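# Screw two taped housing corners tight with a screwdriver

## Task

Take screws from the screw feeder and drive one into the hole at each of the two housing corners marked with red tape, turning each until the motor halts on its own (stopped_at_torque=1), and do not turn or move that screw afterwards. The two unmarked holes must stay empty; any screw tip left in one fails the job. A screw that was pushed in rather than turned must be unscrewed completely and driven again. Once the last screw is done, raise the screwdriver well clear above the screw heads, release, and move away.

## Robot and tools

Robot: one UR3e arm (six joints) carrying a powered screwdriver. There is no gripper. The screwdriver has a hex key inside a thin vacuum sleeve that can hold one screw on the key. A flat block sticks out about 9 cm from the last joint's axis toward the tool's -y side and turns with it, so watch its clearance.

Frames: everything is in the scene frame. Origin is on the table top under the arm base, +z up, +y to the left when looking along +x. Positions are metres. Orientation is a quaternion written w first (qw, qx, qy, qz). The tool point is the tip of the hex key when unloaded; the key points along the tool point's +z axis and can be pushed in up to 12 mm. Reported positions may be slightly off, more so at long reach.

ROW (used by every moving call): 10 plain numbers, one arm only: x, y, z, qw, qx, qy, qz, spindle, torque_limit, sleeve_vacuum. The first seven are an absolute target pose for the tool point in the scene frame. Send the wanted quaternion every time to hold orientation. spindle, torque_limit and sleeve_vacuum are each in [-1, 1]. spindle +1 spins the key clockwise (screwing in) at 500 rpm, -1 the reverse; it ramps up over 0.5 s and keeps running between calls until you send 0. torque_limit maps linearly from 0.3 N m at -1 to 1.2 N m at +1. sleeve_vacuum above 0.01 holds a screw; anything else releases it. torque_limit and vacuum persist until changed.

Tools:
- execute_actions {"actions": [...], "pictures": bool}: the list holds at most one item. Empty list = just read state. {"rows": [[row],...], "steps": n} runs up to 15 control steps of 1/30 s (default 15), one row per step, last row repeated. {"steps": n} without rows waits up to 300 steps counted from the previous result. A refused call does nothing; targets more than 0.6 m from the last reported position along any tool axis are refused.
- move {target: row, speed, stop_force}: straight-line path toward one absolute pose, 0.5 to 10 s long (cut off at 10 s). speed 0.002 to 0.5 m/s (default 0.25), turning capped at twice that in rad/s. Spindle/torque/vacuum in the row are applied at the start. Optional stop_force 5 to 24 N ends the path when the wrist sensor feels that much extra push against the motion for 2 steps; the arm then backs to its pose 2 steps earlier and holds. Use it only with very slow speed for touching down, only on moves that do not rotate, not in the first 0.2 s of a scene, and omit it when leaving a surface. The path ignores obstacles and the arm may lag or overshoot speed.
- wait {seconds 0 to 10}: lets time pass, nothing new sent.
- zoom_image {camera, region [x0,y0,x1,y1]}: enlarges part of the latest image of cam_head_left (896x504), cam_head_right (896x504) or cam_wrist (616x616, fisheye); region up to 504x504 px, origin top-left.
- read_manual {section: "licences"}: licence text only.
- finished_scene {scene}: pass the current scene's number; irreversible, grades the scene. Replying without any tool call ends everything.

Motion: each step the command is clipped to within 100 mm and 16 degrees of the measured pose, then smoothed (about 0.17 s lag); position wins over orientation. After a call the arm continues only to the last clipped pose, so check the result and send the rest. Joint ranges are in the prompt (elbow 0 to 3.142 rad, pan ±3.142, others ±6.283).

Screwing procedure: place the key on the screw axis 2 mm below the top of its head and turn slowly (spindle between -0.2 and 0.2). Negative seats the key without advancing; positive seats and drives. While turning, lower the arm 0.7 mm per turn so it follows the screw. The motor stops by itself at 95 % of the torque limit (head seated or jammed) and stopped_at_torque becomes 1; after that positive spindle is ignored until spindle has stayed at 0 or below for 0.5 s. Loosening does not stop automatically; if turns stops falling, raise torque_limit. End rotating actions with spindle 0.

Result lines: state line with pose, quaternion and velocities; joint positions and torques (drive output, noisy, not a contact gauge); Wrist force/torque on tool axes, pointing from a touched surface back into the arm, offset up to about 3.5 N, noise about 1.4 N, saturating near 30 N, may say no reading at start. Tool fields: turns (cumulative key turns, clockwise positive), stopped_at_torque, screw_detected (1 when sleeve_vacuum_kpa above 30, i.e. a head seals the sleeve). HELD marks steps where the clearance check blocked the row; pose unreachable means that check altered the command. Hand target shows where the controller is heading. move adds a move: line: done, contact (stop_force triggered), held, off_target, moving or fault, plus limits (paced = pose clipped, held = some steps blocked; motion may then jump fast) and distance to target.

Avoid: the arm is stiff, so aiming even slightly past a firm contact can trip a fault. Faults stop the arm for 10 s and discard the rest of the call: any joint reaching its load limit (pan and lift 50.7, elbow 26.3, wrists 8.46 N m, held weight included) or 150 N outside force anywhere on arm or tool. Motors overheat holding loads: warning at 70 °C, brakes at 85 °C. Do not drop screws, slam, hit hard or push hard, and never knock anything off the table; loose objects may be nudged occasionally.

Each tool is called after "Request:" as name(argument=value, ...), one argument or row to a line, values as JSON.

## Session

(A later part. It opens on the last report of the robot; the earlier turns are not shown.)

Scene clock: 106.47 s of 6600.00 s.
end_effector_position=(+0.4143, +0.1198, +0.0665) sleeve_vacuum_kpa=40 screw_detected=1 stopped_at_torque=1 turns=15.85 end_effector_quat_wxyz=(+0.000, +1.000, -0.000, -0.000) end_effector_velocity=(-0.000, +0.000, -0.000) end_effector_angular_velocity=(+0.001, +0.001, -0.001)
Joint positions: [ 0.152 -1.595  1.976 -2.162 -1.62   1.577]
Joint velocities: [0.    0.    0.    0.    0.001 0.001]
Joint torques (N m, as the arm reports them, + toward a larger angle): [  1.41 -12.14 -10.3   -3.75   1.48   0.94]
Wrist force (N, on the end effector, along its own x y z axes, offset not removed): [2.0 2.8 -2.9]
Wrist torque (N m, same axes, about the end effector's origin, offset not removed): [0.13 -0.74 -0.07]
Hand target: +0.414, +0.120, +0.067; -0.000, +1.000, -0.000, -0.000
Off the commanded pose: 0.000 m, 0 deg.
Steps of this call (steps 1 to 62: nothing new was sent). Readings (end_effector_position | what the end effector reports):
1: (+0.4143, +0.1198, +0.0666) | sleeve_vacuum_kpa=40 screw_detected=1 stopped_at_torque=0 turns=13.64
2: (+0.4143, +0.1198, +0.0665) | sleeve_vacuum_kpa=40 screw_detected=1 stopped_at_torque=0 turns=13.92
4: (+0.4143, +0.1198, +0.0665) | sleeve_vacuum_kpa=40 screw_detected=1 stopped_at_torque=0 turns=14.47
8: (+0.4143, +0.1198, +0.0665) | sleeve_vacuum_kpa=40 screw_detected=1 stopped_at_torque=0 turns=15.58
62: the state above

Request:
execute_actions(
  actions=[
    {"rows": [[0.4143,0.1198,0.0665,0,1,0,0,0,0,0],[0.4143,0.1198,0.0665,0,1,0,0,0,0,0],[0.4143,0.1198,0.0665,0,1,0,0,0,0,0],[0.4143,0.1198,0.069,0,1,0,0,0,0,0],[0.4143,0.1198,0.072,0,1,0,0,0,0,0],[0.4143,0.1198,0.076,0,1,0,0,0,0,0],[0.4143,0.1198,0.081,0,1,0,0,0,0,0],[0.4143,0.1198,0.087,0,1,0,0,0,0,0],[0.4143,0.1198,0.093,0,1,0,0,0,0,0],[0.4143,0.1198,0.098,0,1,0,0,0,0,0],[0.4143,0.1198,0.10,0,1,0,0,0,0,0]], "steps": 15},
  ],
)

Request:
zoom_image(
  camera="cam_wrist",
  region=[310, 215, 410, 315],
)

Request:
move(
  target=[0.41,-0.02,0.197,0,1,0,0,0,0,0],
  speed=0.25,
)

Request:
move(
  target=[0.4038,-0.1407,0.19,0,1,0,0,0,0,0],
  speed=0.25,
)

Request:
move(
  target=[0.4038,-0.1407,0.178,0,1,0,0,0,0,1],
  speed=0.05,
)

Request:
zoom_image(
  camera="cam_wrist",
  region=[320, 265, 370, 315],
)

Scene clock: 115.67 s of 6600.00 s.
end_effector_position=(+0.4145, +0.1200, +0.0956) sleeve_vacuum_kpa=0 screw_detected=0 stopped_at_torque=1 turns=15.85 end_effector_quat_wxyz=(-0.000, +1.000, +0.000, +0.002) end_effector_velocity=(-0.002, -0.001, +0.048) end_effector_angular_velocity=(-0.002, +0.021, +0.000)
Joint positions: [ 0.157 -1.659  1.9   -2.025 -1.621  1.582]
Joint velocities: [ 0.008 -0.072 -0.185  0.278 -0.003  0.008]
Joint torques (N m, as the arm reports them, + toward a larger angle): [  5.75 -15.94 -15.31  -2.03  -0.61   1.15]
Wrist force (N, on the end effector, along its own x y z axes, offset not removed): [1.7 0.0 -0.9]
Wrist torque (N m, same axes, about the end effector's origin, offset not removed): [0.02 -0.56 0.04]
Hand target: +0.414, +0.120, +0.100; -0.000, +1.000, +0.000, +0.001
Off the commanded pose: 0.004 m, 0 deg.
Steps of this call (steps 1 to 90: nothing new was sent; then 5.70 s passed at rest; steps 91 to 105: all 15 steps of this action). Readings (end_effector_position | what the end effector reports):
91: (+0.4143, +0.1198, +0.0665) | sleeve_vacuum_kpa=0 screw_detected=0 stopped_at_torque=1 turns=15.85
92: (+0.4143, +0.1198, +0.0665) | sleeve_vacuum_kpa=0 screw_detected=0 stopped_at_torque=1 turns=15.85
94: (+0.4143, +0.1198, +0.0665) | sleeve_vacuum_kpa=0 screw_detected=0 stopped_at_torque=1 turns=15.85
98: (+0.4143, +0.1198, +0.0719) | sleeve_vacuum_kpa=0 screw_detected=0 stopped_at_torque=1 turns=15.85
105: the state above

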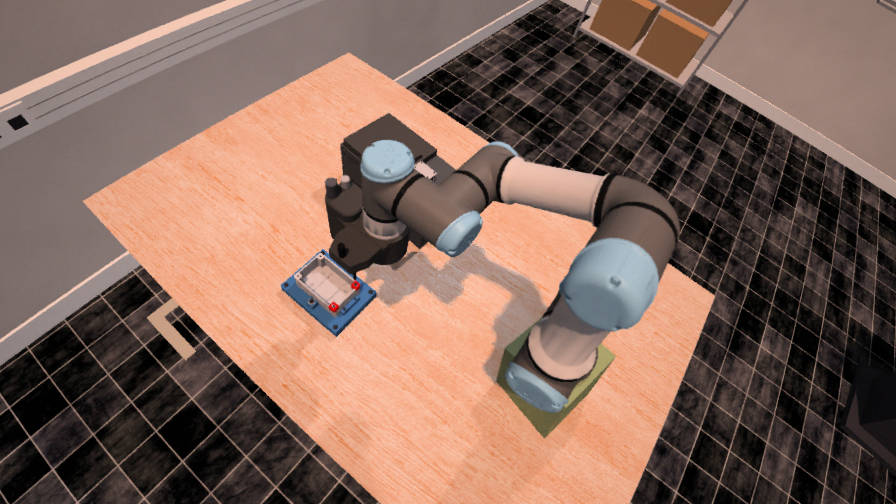

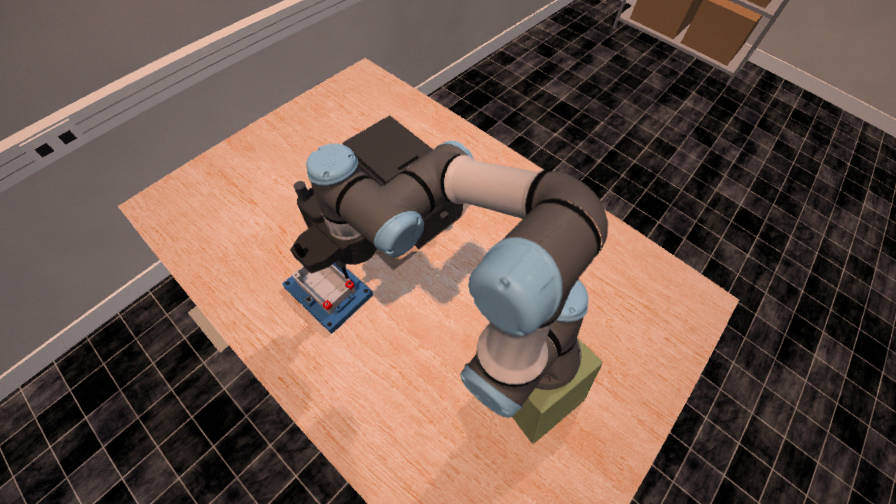

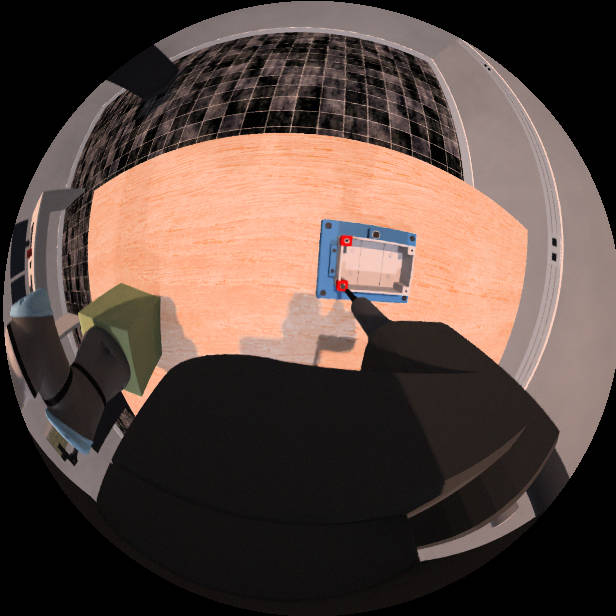

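Region (310, 215, 410, 315) of cam_wrist's 616x616 image, scaled by 5.040, with more detail than that image has.

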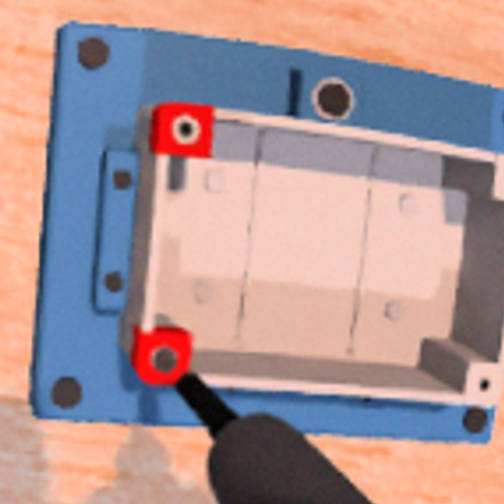

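Scene clock: 117.23 s of 6600.00 s.
end_effector_position=(+0.4102, -0.0196, +0.1969) sleeve_vacuum_kpa=0 screw_detected=0 stopped_at_torque=1 turns=15.85 end_effector_quat_wxyz=(+0.000, +1.000, -0.000, +0.000) end_effector_velocity=(+0.000, -0.001, +0.001) end_effector_angular_velocity=(+0.010, +0.003, +0.005)
Joint positions: [-0.428 -1.917  1.59  -1.448 -1.498  1.011]
Joint velocities: [-0.019  0.008 -0.018  0.019  0.01  -0.024]
Joint torques (N m, as the arm reports them, + toward a larger angle): [ -1.06  -8.73 -16.38  -2.38   1.2   -1.11]
Wrist force (N, on the end effector, along its own x y z axes, offset not removed): [1.9 0.2 -3.0]
Wrist torque (N m, same axes, about the end effector's origin, offset not removed): [0.12 -0.79 -0.12]
Hand target: +0.410, -0.020, +0.197; -0.000, +1.000, -0.000, +0.000
Off the commanded pose: 0.000 m, 0 deg.
move: done

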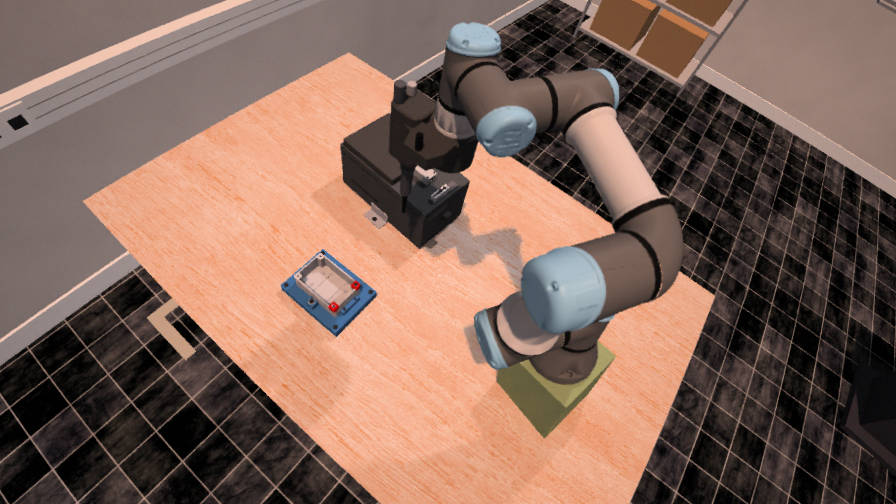

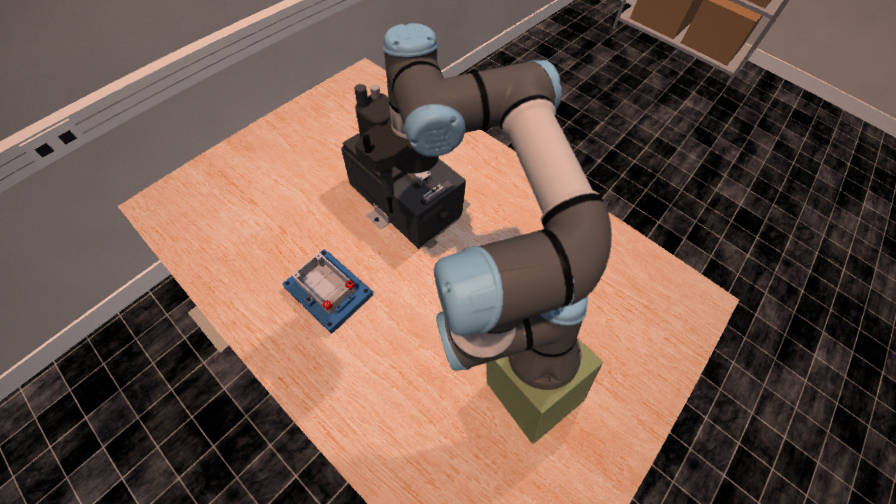

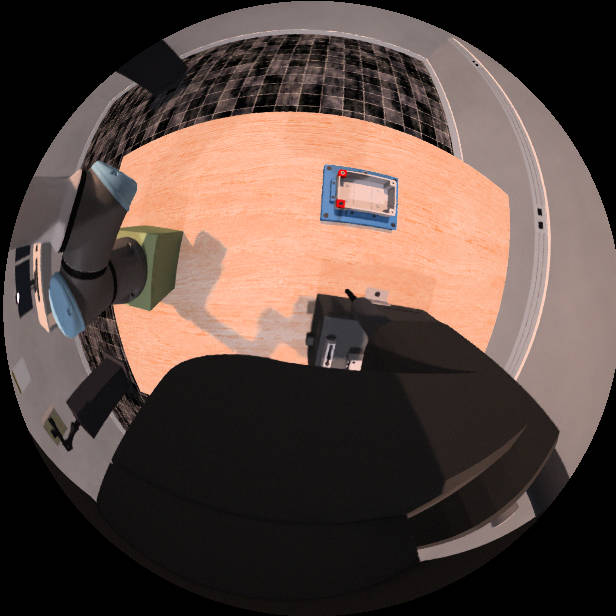

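Scene clock: 118.27 s of 6600.00 s.
end_effector_position=(+0.4039, -0.1404, +0.1901) sleeve_vacuum_kpa=0 screw_detected=0 stopped_at_torque=1 turns=15.85 end_effector_quat_wxyz=(+0.000, +1.000, -0.000, +0.000) end_effector_velocity=(+0.000, -0.002, -0.001) end_effector_angular_velocity=(+0.005, +0.000, +0.000)
Joint positions: [-0.846 -1.81   1.511 -1.429 -1.422  0.597]
Joint velocities: [-0.008  0.008 -0.005  0.002  0.004 -0.009]
Joint torques (N m, as the arm reports them, + toward a larger angle): [ -2.54  -9.8  -15.73  -2.09   1.46  -1.25]
Wrist force (N, on the end effector, along its own x y z axes, offset not removed): [1.3 -0.8 -0.9]
Wrist torque (N m, same axes, about the end effector's origin, offset not removed): [-0.24 -0.44 0.00]
Hand target: +0.404, -0.141, +0.190; -0.000, +1.000, -0.000, +0.000
Off the commanded pose: 0.000 m, 0 deg.
move: done

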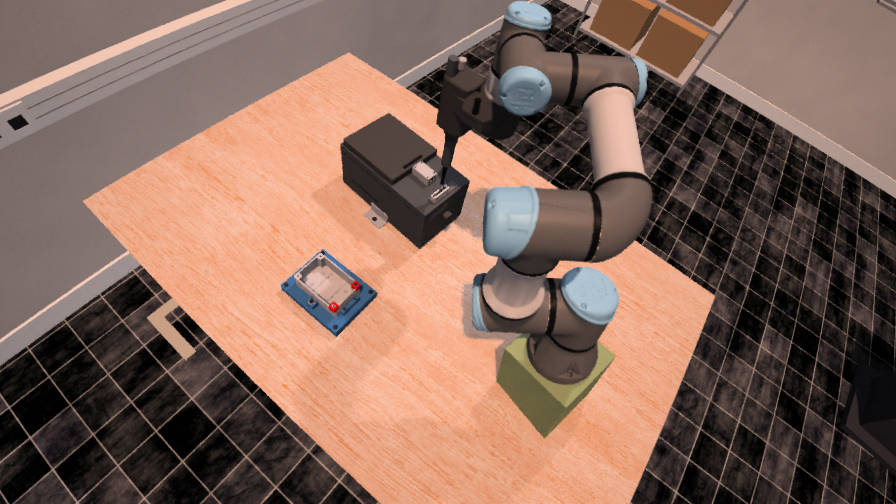

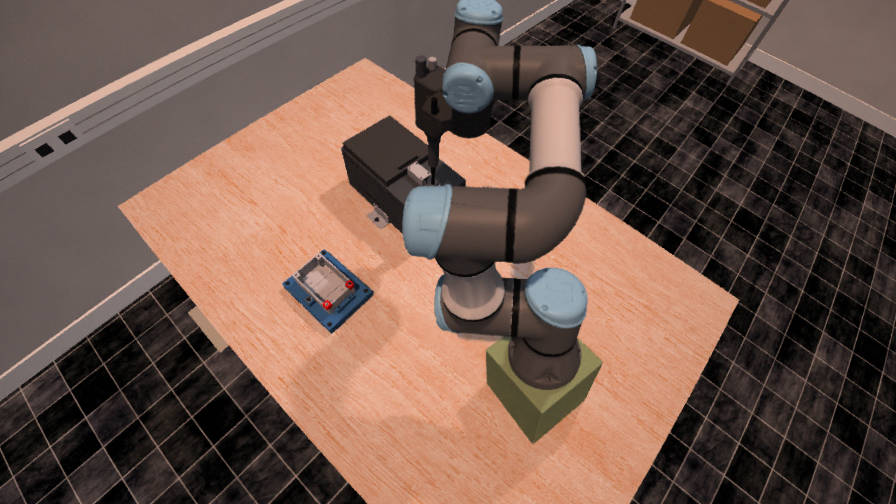

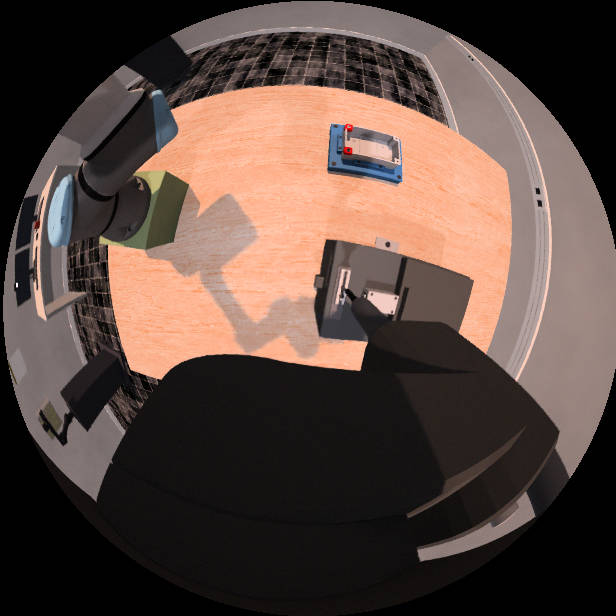

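Scene clock: 119.03 s of 6600.00 s.
end_effector_position=(+0.4038, -0.1407, +0.1781) sleeve_vacuum_kpa=14 screw_detected=0 stopped_at_torque=1 turns=15.85 end_effector_quat_wxyz=(-0.000, +1.000, +0.000, -0.000) end_effector_velocity=(-0.000, +0.000, -0.002) end_effector_angular_velocity=(+0.000, -0.000, -0.000)
Joint positions: [-0.84  -1.811  1.568 -1.487 -1.423  0.603]
Joint velocities: [ 0.001 -0.001  0.01  -0.009  0.     0.001]
Joint torques (N m, as the arm reports them, + toward a larger angle): [  3.29 -13.89 -10.95  -3.71   0.09   1.15]
Wrist force (N, on the end effector, along its own x y z axes, offset not removed): [1.7 1.7 -3.3]
Wrist torque (N m, same axes, about the end effector's origin, offset not removed): [0.51 -0.69 -0.15]
Hand target: +0.404, -0.141, +0.178; -0.000, +1.000, +0.000, -0.000
Off the commanded pose: 0.000 m, 0 deg.
move: done

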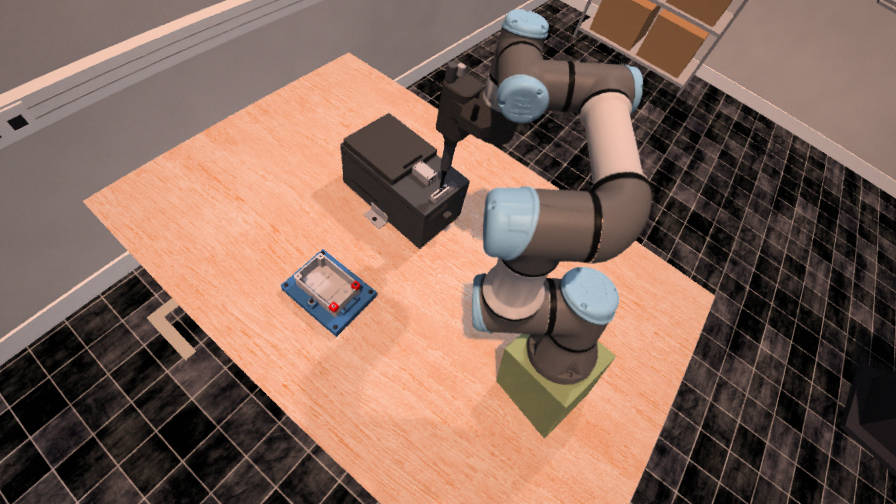

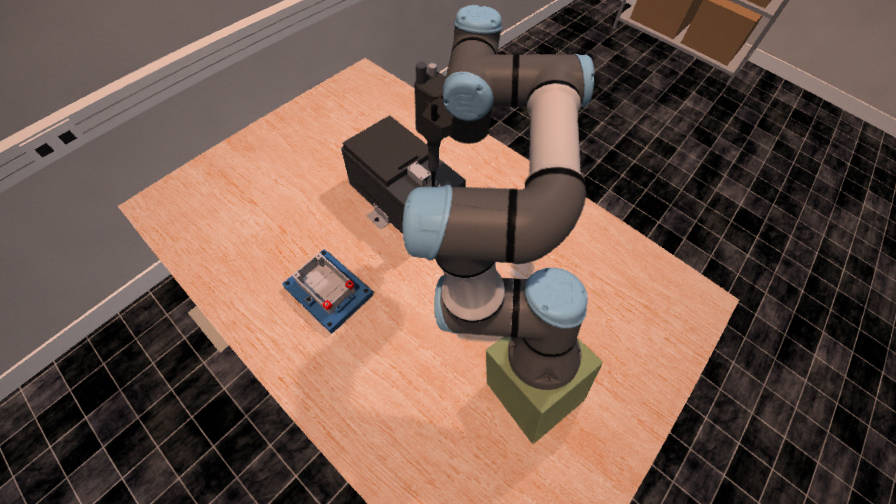

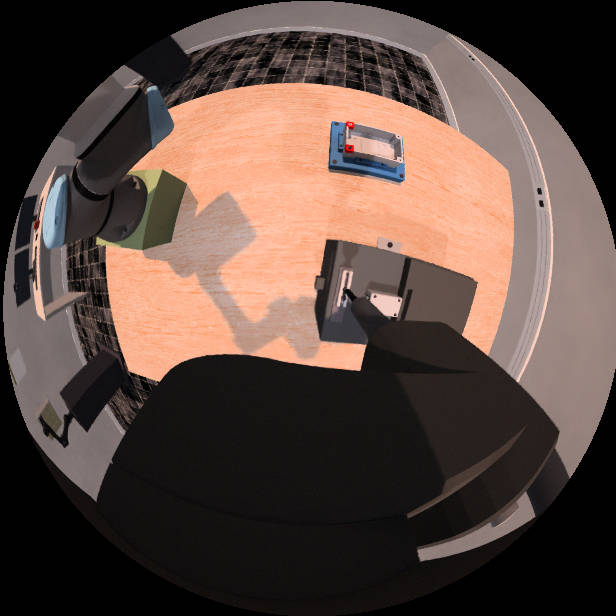

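Region (320, 265, 370, 315) of cam_wrist's 616x616 image, scaled by 10.080, with more detail than that image has.

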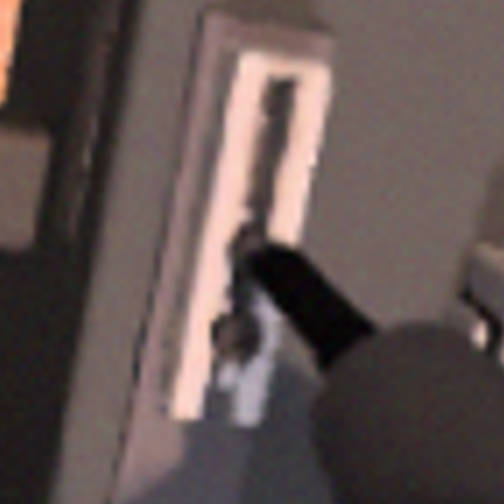

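Request:
move(
  target=[0.4037,-0.1407,0.1648,0,1,0,0,-0.2,0,1],
  speed=0.015,
  stop_force=12,
)

Request:
execute_actions(
  actions=[
    {"rows": [[0.4037,-0.1407,0.1648,0,1,0,0,-0.2,0,1],[0.4037,-0.1407,0.1648,0,1,0,0,-0.2,0,1],[0.4037,-0.1407,0.1648,0,1,0,0,-0.2,0,1],[0.4037,-0.1407,0.1648,0,1,0,0,-0.2,0,1],[0.4037,-0.1407,0.1648,0,1,0,0,-0.2,0,1],[0.4037,-0.1407,0.1648,0,1,0,0,0,0,1]], "steps": 7},
  ],
  pictures=false,
)

Scene clock: 126.40 s of 6600.00 s.
end_effector_position=(+0.4037, -0.1407, +0.1649) sleeve_vacuum_kpa=14 screw_detected=0 stopped_at_torque=1 turns=14.01 end_effector_quat_wxyz=(-0.000, +1.000, +0.000, -0.000) end_effector_velocity=(+0.000, -0.000, -0.001) end_effector_angular_velocity=(-0.001, -0.000, -0.000)
Joint positions: [-0.832 -1.809  1.63  -1.551 -1.424  0.611]
Joint velocities: [ 0.001  0.     0.007 -0.008 -0.     0.001]
Joint torques (N m, as the arm reports them, + toward a larger angle): [ 3.12 -8.56 -9.16 -3.23 -0.29  1.09]
Wrist force (N, on the end effector, along its own x y z axes, offset not removed): [0.8 -1.9 -5.7]
Wrist torque (N m, same axes, about the end effector's origin, offset not removed): [-0.58 -0.21 0.06]
Hand target: +0.404, -0.141, +0.165; -0.000, +1.000, +0.000, -0.000
Off the commanded pose: 0.000 m, 0 deg.
After step 90, 3.23 s passed at rest.
move: done

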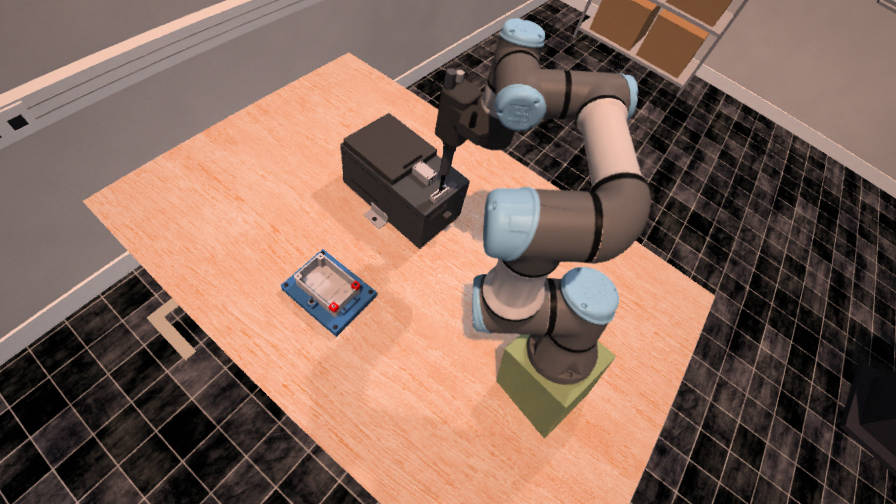

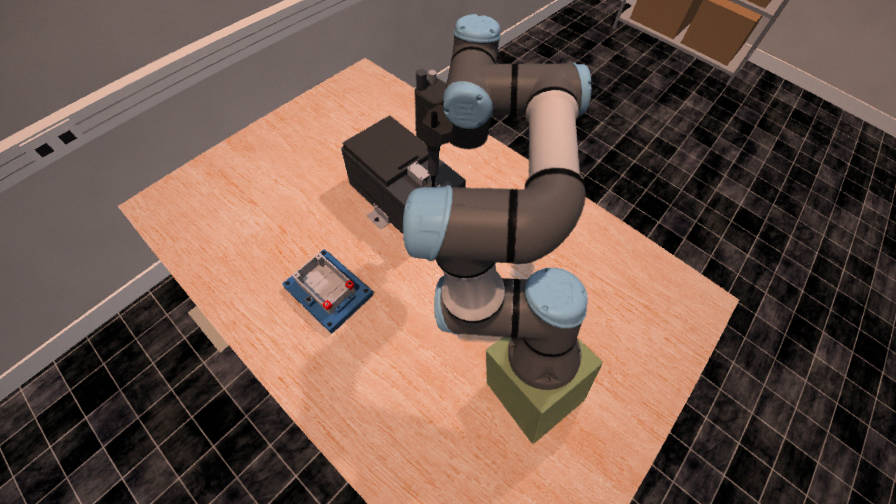

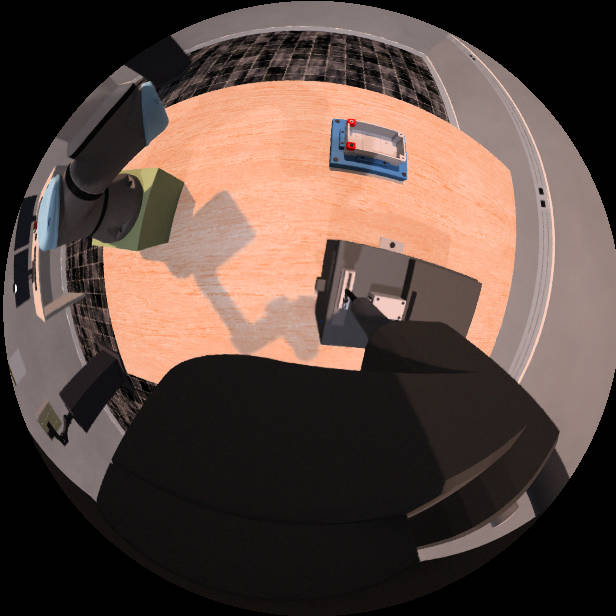

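Scene clock: 126.63 s of 6600.00 s.
end_effector_position=(+0.4037, -0.1407, +0.1648) sleeve_vacuum_kpa=14 screw_detected=0 stopped_at_torque=1 turns=13.74 end_effector_quat_wxyz=(-0.000, +1.000, -0.000, -0.000) end_effector_velocity=(-0.000, -0.000, +0.000) end_effector_angular_velocity=(-0.001, -0.000, -0.000)
Joint positions: [-0.832 -1.809  1.631 -1.551 -1.424  0.611]
Joint velocities: [-0.001  0.     0.    -0.001 -0.    -0.001]
Joint torques (N m, as the arm reports them, + toward a larger angle): [  3.43 -10.81  -9.04  -3.14  -0.31   1.13]
Wrist force (N, on the end effector, along its own x y z axes, offset not removed): [0.9 0.7 -4.8]
Wrist torque (N m, same axes, about the end effector's origin, offset not removed): [0.15 -0.23 -0.07]
Hand target: +0.404, -0.141, +0.165; -0.000, +1.000, +0.000, -0.000
Off the commanded pose: 0.000 m, 0 deg.
Steps of this call (steps 1 to 7: all 7 steps of this action). Readings (end_effector_position | what the end effector reports):
1: (+0.4037, -0.1407, +0.1649) | sleeve_vacuum_kpa=14 screw_detected=0 stopped_at_torque=1 turns=13.96
2: (+0.4037, -0.1407, +0.1649) | sleeve_vacuum_kpa=14 screw_detected=0 stopped_at_torque=1 turns=13.90
4: (+0.4037, -0.1407, +0.1648) | sleeve_vacuum_kpa=14 screw_detected=0 stopped_at_torque=1 turns=13.79
7: the state above

Request:
zoom_image(
  camera="cam_wrist",
  region=[320, 265, 370, 315],
)

Region (320, 265, 370, 315) of cam_wrist's 616x616 image, scaled by 10.080, with more detail than that image has.

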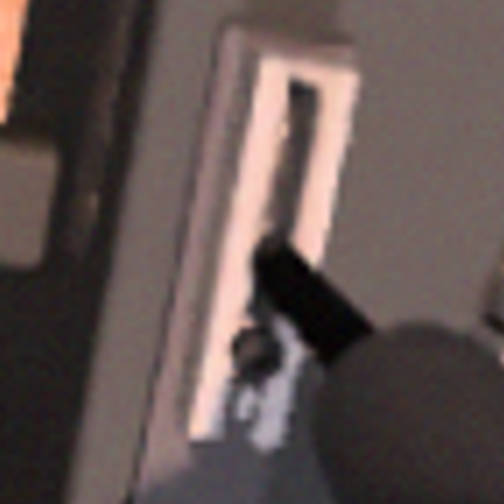

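Request:
execute_actions(
  actions=[
    {"rows": [[0.4037,-0.1407,0.168,0,1,0,0,0,0,1],[0.4037,-0.1407,0.171,0,1,0,0,0,0,1],[0.4037,-0.1407,0.171,0,1,0,0,0,0,1],[0.4037,-0.1407,0.171,0,1,0,0,0,0,1],[0.4037,-0.1407,0.171,0,1,0,0,0,0,1],[0.4037,-0.1407,0.171,0,1,0,0,0,0,1],[0.4035,-0.1399,0.171,0,1,0,0,0,0,1]], "steps": 14},
  ],
  pictures=false,
)

Request:
move(
  target=[0.4035,-0.1399,0.1648,0,1,0,0,-0.2,0,1],
  speed=0.01,
  stop_force=12,
)

Request:
execute_actions(
  actions=[
    {"rows": [[0.4035,-0.1399,0.1648,0,1,0,0,-0.2,0,1],[0.4035,-0.1399,0.1648,0,1,0,0,-0.2,0,1],[0.4035,-0.1399,0.1648,0,1,0,0,-0.2,0,1],[0.4035,-0.1399,0.1648,0,1,0,0,0,0,1]], "steps": 5},
  ],
  pictures=false,
)

Request:
zoom_image(
  camera="cam_wrist",
  region=[320, 265, 370, 315],
)

Scene clock: 134.93 s of 6600.00 s.
end_effector_position=(+0.4035, -0.1400, +0.1709) sleeve_vacuum_kpa=14 screw_detected=0 stopped_at_torque=1 turns=13.74 end_effector_quat_wxyz=(+0.000, +1.000, -0.000, +0.000) end_effector_velocity=(-0.000, +0.001, +0.001) end_effector_angular_velocity=(-0.000, +0.000, -0.001)
Joint positions: [-0.834 -1.813  1.605 -1.522 -1.424  0.608]
Joint velocities: [ 0.    -0.002 -0.003  0.005 -0.     0.002]
Joint torques (N m, as the arm reports them, + toward a larger angle): [  3.48 -14.83 -16.02  -2.12   1.44   1.09]
Wrist force (N, on the end effector, along its own x y z axes, offset not removed): [2.0 0.1 -1.7]
Wrist torque (N m, same axes, about the end effector's origin, offset not removed): [0.01 -0.67 -0.09]
Hand target: +0.404, -0.140, +0.171; +0.000, +1.000, +0.000, +0.000
Off the commanded pose: 0.000 m, 0 deg.
Steps of this call (steps 1 to 90: nothing new was sent; then 4.83 s passed at rest; steps 91 to 104: all 14 steps of this action). Readings (end_effector_position | what the end effector reports):
91: (+0.4037, -0.1407, +0.1648) | sleeve_vacuum_kpa=14 screw_detected=0 stopped_at_torque=1 turns=13.74
92: (+0.4036, -0.1406, +0.1651) | sleeve_vacuum_kpa=14 screw_detected=0 stopped_at_torque=1 turns=13.74
94: (+0.4036, -0.1406, +0.1675) | sleeve_vacuum_kpa=14 screw_detected=0 stopped_at_torque=1 turns=13.74
98: (+0.4036, -0.1405, +0.1701) | sleeve_vacuum_kpa=14 screw_detected=0 stopped_at_torque=1 turns=13.74
104: the state above

Scene clock: 136.00 s of 6600.00 s.
end_effector_position=(+0.4035, -0.1399, +0.1649) sleeve_vacuum_kpa=40 screw_detected=1 stopped_at_torque=1 turns=12.40 end_effector_quat_wxyz=(-0.000, +1.000, +0.000, -0.000) end_effector_velocity=(-0.000, +0.000, -0.002) end_effector_angular_velocity=(-0.000, +0.000, +0.000)
Joint positions: [-0.83  -1.812  1.632 -1.55  -1.424  0.612]
Joint velocities: [ 0.001  0.     0.007 -0.008 -0.001  0.001]
Joint torques (N m, as the arm reports them, + toward a larger angle): [ 3.61 -7.79 -8.87 -3.19 -0.49  1.15]
Wrist force (N, on the end effector, along its own x y z axes, offset not removed): [2.7 -0.6 -5.2]
Wrist torque (N m, same axes, about the end effector's origin, offset not removed): [-0.21 -0.57 0.01]
Hand target: +0.403, -0.140, +0.165; -0.000, +1.000, +0.000, -0.000
Off the commanded pose: 0.000 m, 0 deg.
move: done

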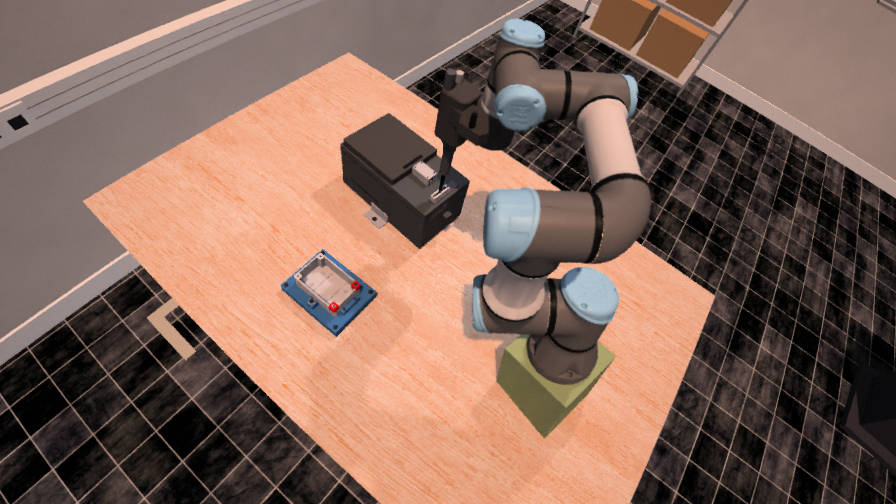

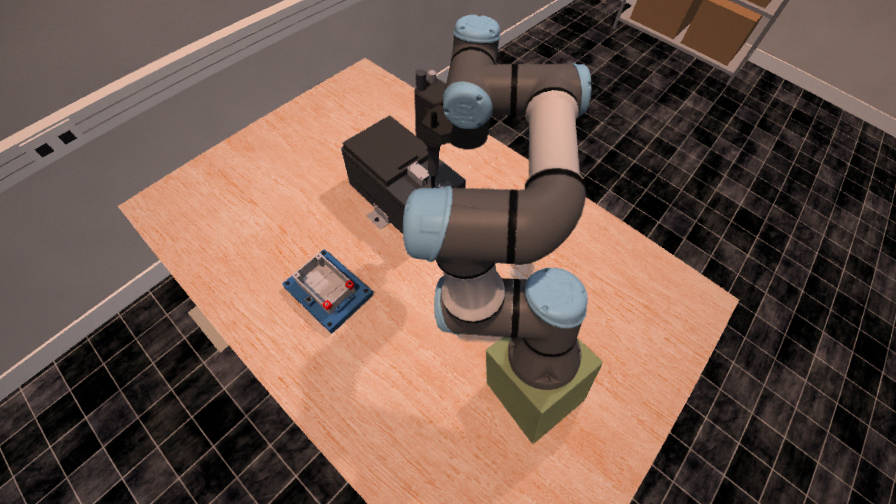

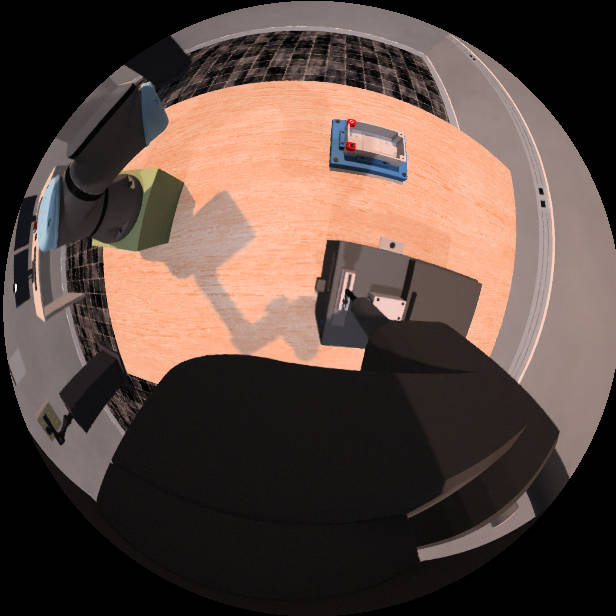

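Scene clock: 136.17 s of 6600.00 s.
end_effector_position=(+0.4035, -0.1399, +0.1648) sleeve_vacuum_kpa=40 screw_detected=1 stopped_at_torque=1 turns=12.24 end_effector_quat_wxyz=(-0.000, +1.000, +0.000, -0.000) end_effector_velocity=(-0.000, -0.000, -0.000) end_effector_angular_velocity=(-0.000, +0.000, +0.001)
Joint positions: [-0.83  -1.812  1.633 -1.551 -1.424  0.612]
Joint velocities: [-0.    -0.     0.002 -0.001 -0.    -0.001]
Joint torques (N m, as the arm reports them, + toward a larger angle): [ 3.49 -8.2  -8.77 -2.98 -0.45  1.06]
Wrist force (N, on the end effector, along its own x y z axes, offset not removed): [2.2 -0.1 -5.7]
Wrist torque (N m, same axes, about the end effector's origin, offset not removed): [-0.03 -0.55 -0.06]
Hand target: +0.403, -0.140, +0.165; -0.000, +1.000, +0.000, -0.000
Off the commanded pose: 0.000 m, 0 deg.
Steps of this call (steps 1 to 5: all 5 steps of this action). Readings (end_effector_position | what the end effector reports):
1: (+0.4035, -0.1399, +0.1649) | sleeve_vacuum_kpa=40 screw_detected=1 stopped_at_torque=1 turns=12.35
2: (+0.4035, -0.1399, +0.1649) | sleeve_vacuum_kpa=40 screw_detected=1 stopped_at_torque=1 turns=12.29
4: (+0.4035, -0.1399, +0.1648) | sleeve_vacuum_kpa=40 screw_detected=1 stopped_at_torque=1 turns=12.24
5: the state above

Region (320, 265, 370, 315) of cam_wrist's 616x616 image, scaled by 10.080, with more detail than that image has.

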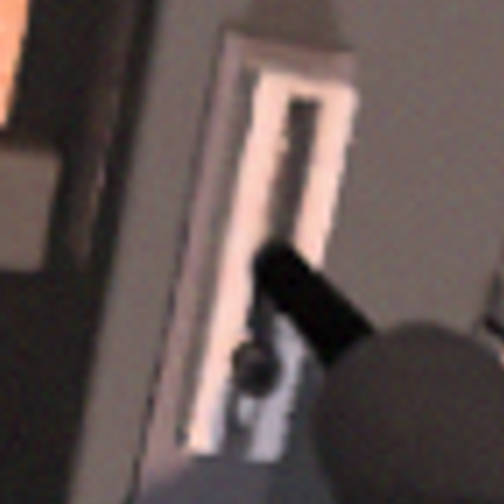

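Picked. Lift and travel.

Request:
move(
  target=[0.4035,-0.1399,0.195,0,1,0,0,0,0,1],
  speed=0.06,
)

Request:
move(
  target=[0.41,-0.01,0.197,0,1,0,0,0,0,1],
  speed=0.25,
)

Request:
move(
  target=[0.413,0.1875,0.092,0,1,0,0,0,0,1],
  speed=0.25,
)

Request:
zoom_image(
  camera="cam_wrist",
  region=[320, 265, 370, 315],
)

Scene clock: 140.07 s of 6600.00 s.
end_effector_position=(+0.4035, -0.1399, +0.1949) sleeve_vacuum_kpa=39 screw_detected=1 stopped_at_torque=1 turns=12.24 end_effector_quat_wxyz=(+0.000, +1.000, -0.000, +0.000) end_effector_velocity=(-0.000, -0.000, +0.001) end_effector_angular_velocity=(+0.001, +0.001, -0.001)
Joint positions: [-0.849 -1.811  1.489 -1.405 -1.421  0.593]
Joint velocities: [-0.001  0.004 -0.011  0.009 -0.    -0.001]
Joint torques (N m, as the arm reports them, + toward a larger angle): [ -2.81  -9.68 -15.7   -2.03   0.82  -1.25]
Wrist force (N, on the end effector, along its own x y z axes, offset not removed): [1.4 -1.2 -1.9]
Wrist torque (N m, same axes, about the end effector's origin, offset not removed): [-0.37 -0.54 0.06]
Hand target: +0.404, -0.140, +0.195; +0.000, +1.000, -0.000, +0.000
Off the commanded pose: 0.000 m, 0 deg.
move: done

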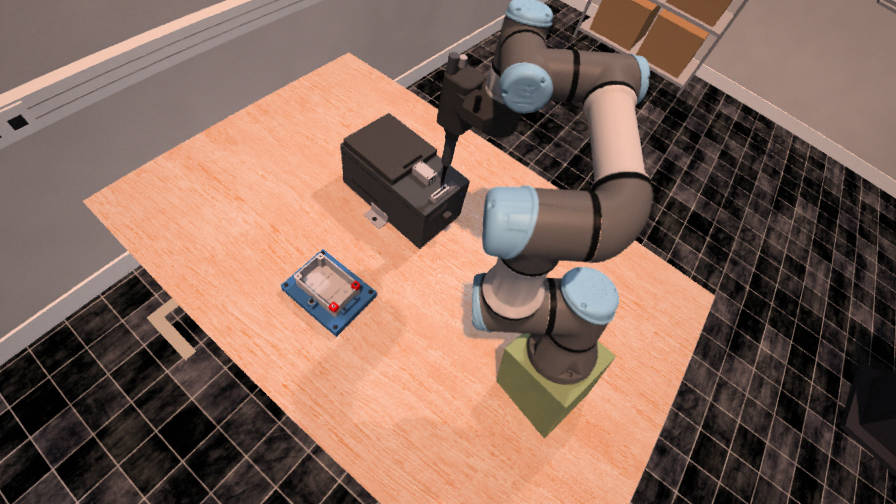

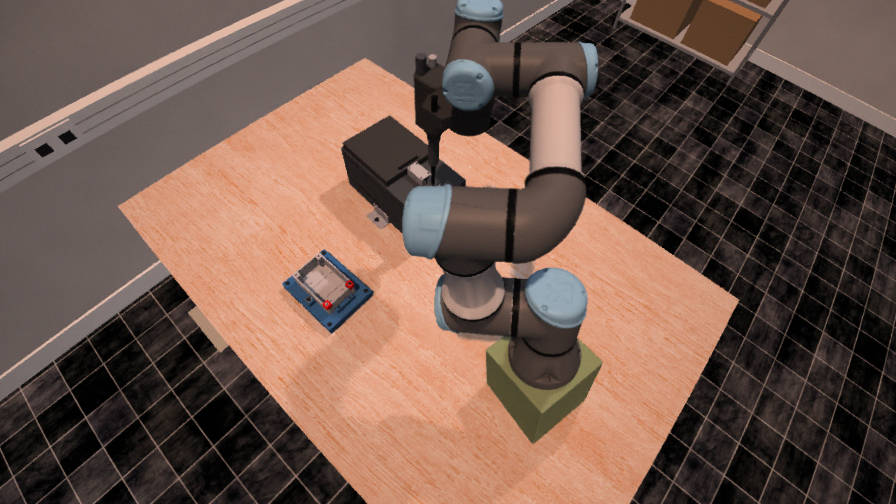

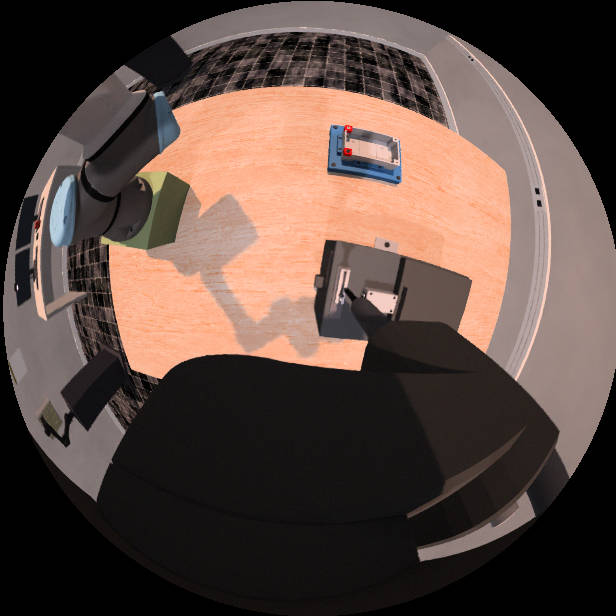

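Scene clock: 141.17 s of 6600.00 s.
end_effector_position=(+0.4098, -0.0103, +0.1970) sleeve_vacuum_kpa=39 screw_detected=1 stopped_at_torque=1 turns=12.24 end_effector_quat_wxyz=(-0.000, +1.000, +0.000, +0.000) end_effector_velocity=(+0.000, +0.002, -0.000) end_effector_angular_velocity=(-0.005, +0.005, -0.001)
Joint positions: [-0.391 -1.917  1.592 -1.452 -1.505  1.047]
Joint velocities: [ 0.02   0.011 -0.009 -0.001 -0.011  0.021]
Joint torques (N m, as the arm reports them, + toward a larger angle): [  5.08  -9.08 -16.18  -4.05  -0.34   1.21]
Wrist force (N, on the end effector, along its own x y z axes, offset not removed): [2.0 0.5 -0.3]
Wrist torque (N m, same axes, about the end effector's origin, offset not removed): [0.07 -0.59 -0.15]
Hand target: +0.410, -0.010, +0.197; +0.000, +1.000, +0.000, -0.000
Off the commanded pose: 0.000 m, 0 deg.
move: done

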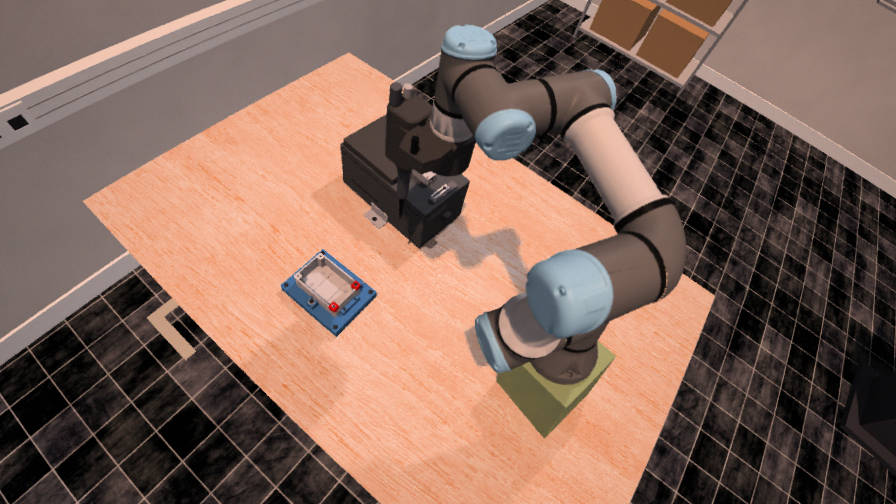

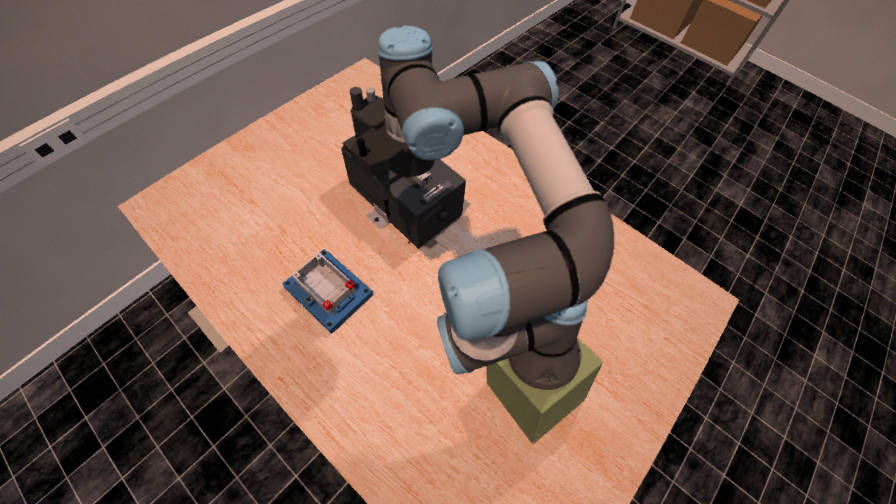

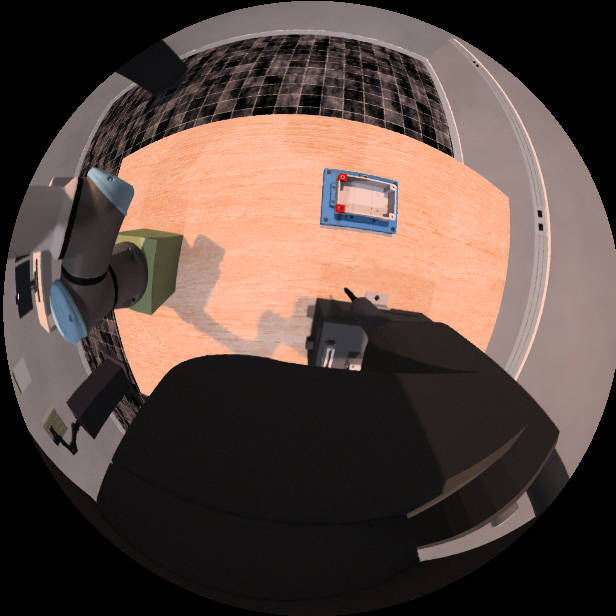

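Scene clock: 142.63 s of 6600.00 s.
end_effector_position=(+0.4128, +0.1870, +0.0922) sleeve_vacuum_kpa=39 screw_detected=1 stopped_at_torque=1 turns=12.24 end_effector_quat_wxyz=(-0.000, +1.000, +0.000, +0.000) end_effector_velocity=(+0.000, +0.001, -0.001) end_effector_angular_velocity=(-0.006, +0.004, -0.002)
Joint positions: [ 0.387 -1.492  1.756 -2.028 -1.667  1.808]
Joint velocities: [ 0.011  0.017 -0.018  0.007 -0.007  0.014]
Joint torques (N m, as the arm reports them, + toward a larger angle): [  6.45 -14.48 -15.31  -2.53  -0.99   1.  ]
Wrist force (N, on the end effector, along its own x y z axes, offset not removed): [2.3 1.7 -0.3]
Wrist torque (N m, same axes, about the end effector's origin, offset not removed): [0.57 -0.66 -0.13]
Hand target: +0.413, +0.187, +0.092; +0.000, +1.000, +0.000, -0.000
Off the commanded pose: 0.001 m, 0 deg.
move: done

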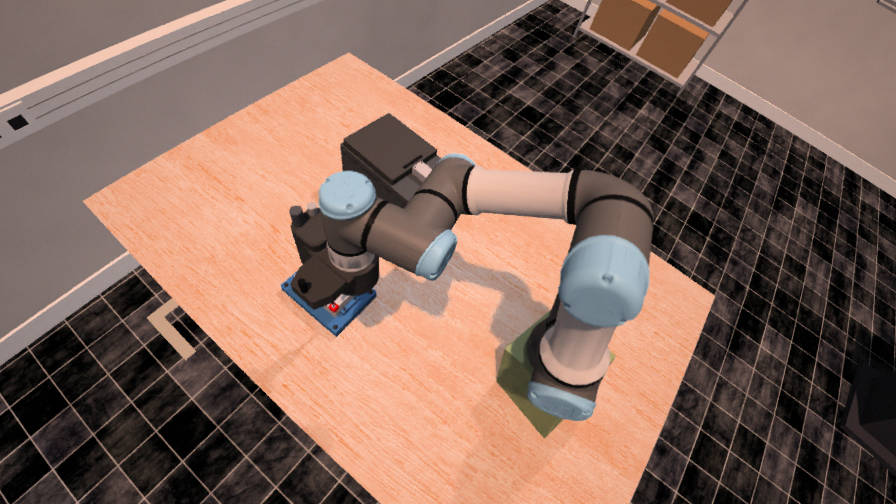

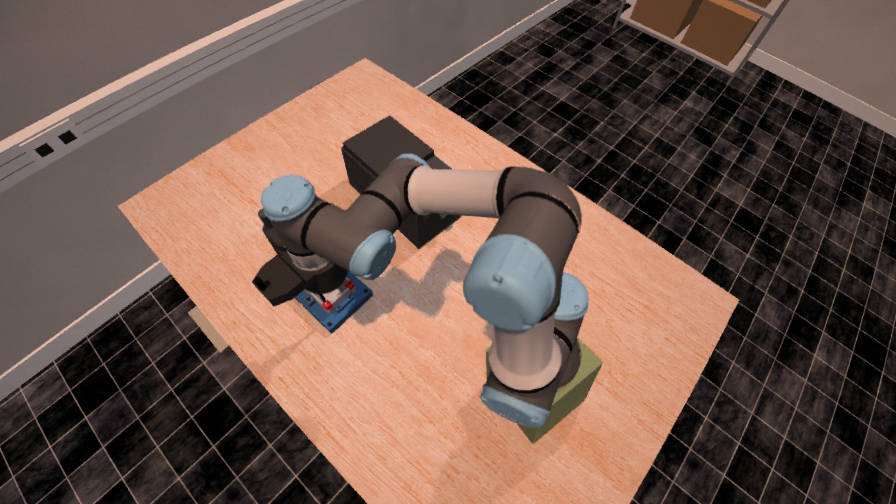

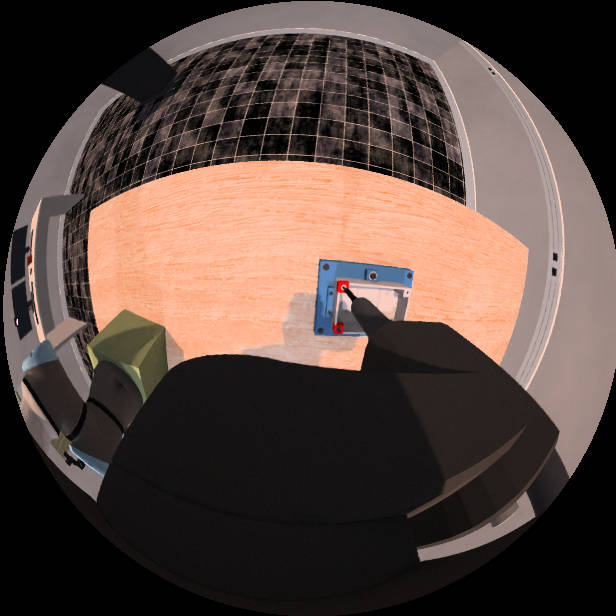

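Region (320, 265, 370, 315) of cam_wrist's 616x616 image, scaled by 10.080, with more detail than that image has.

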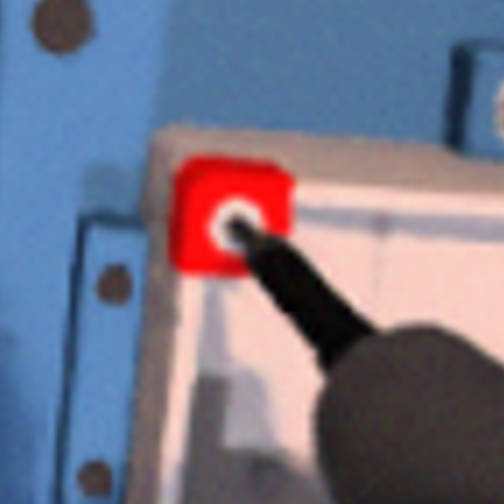

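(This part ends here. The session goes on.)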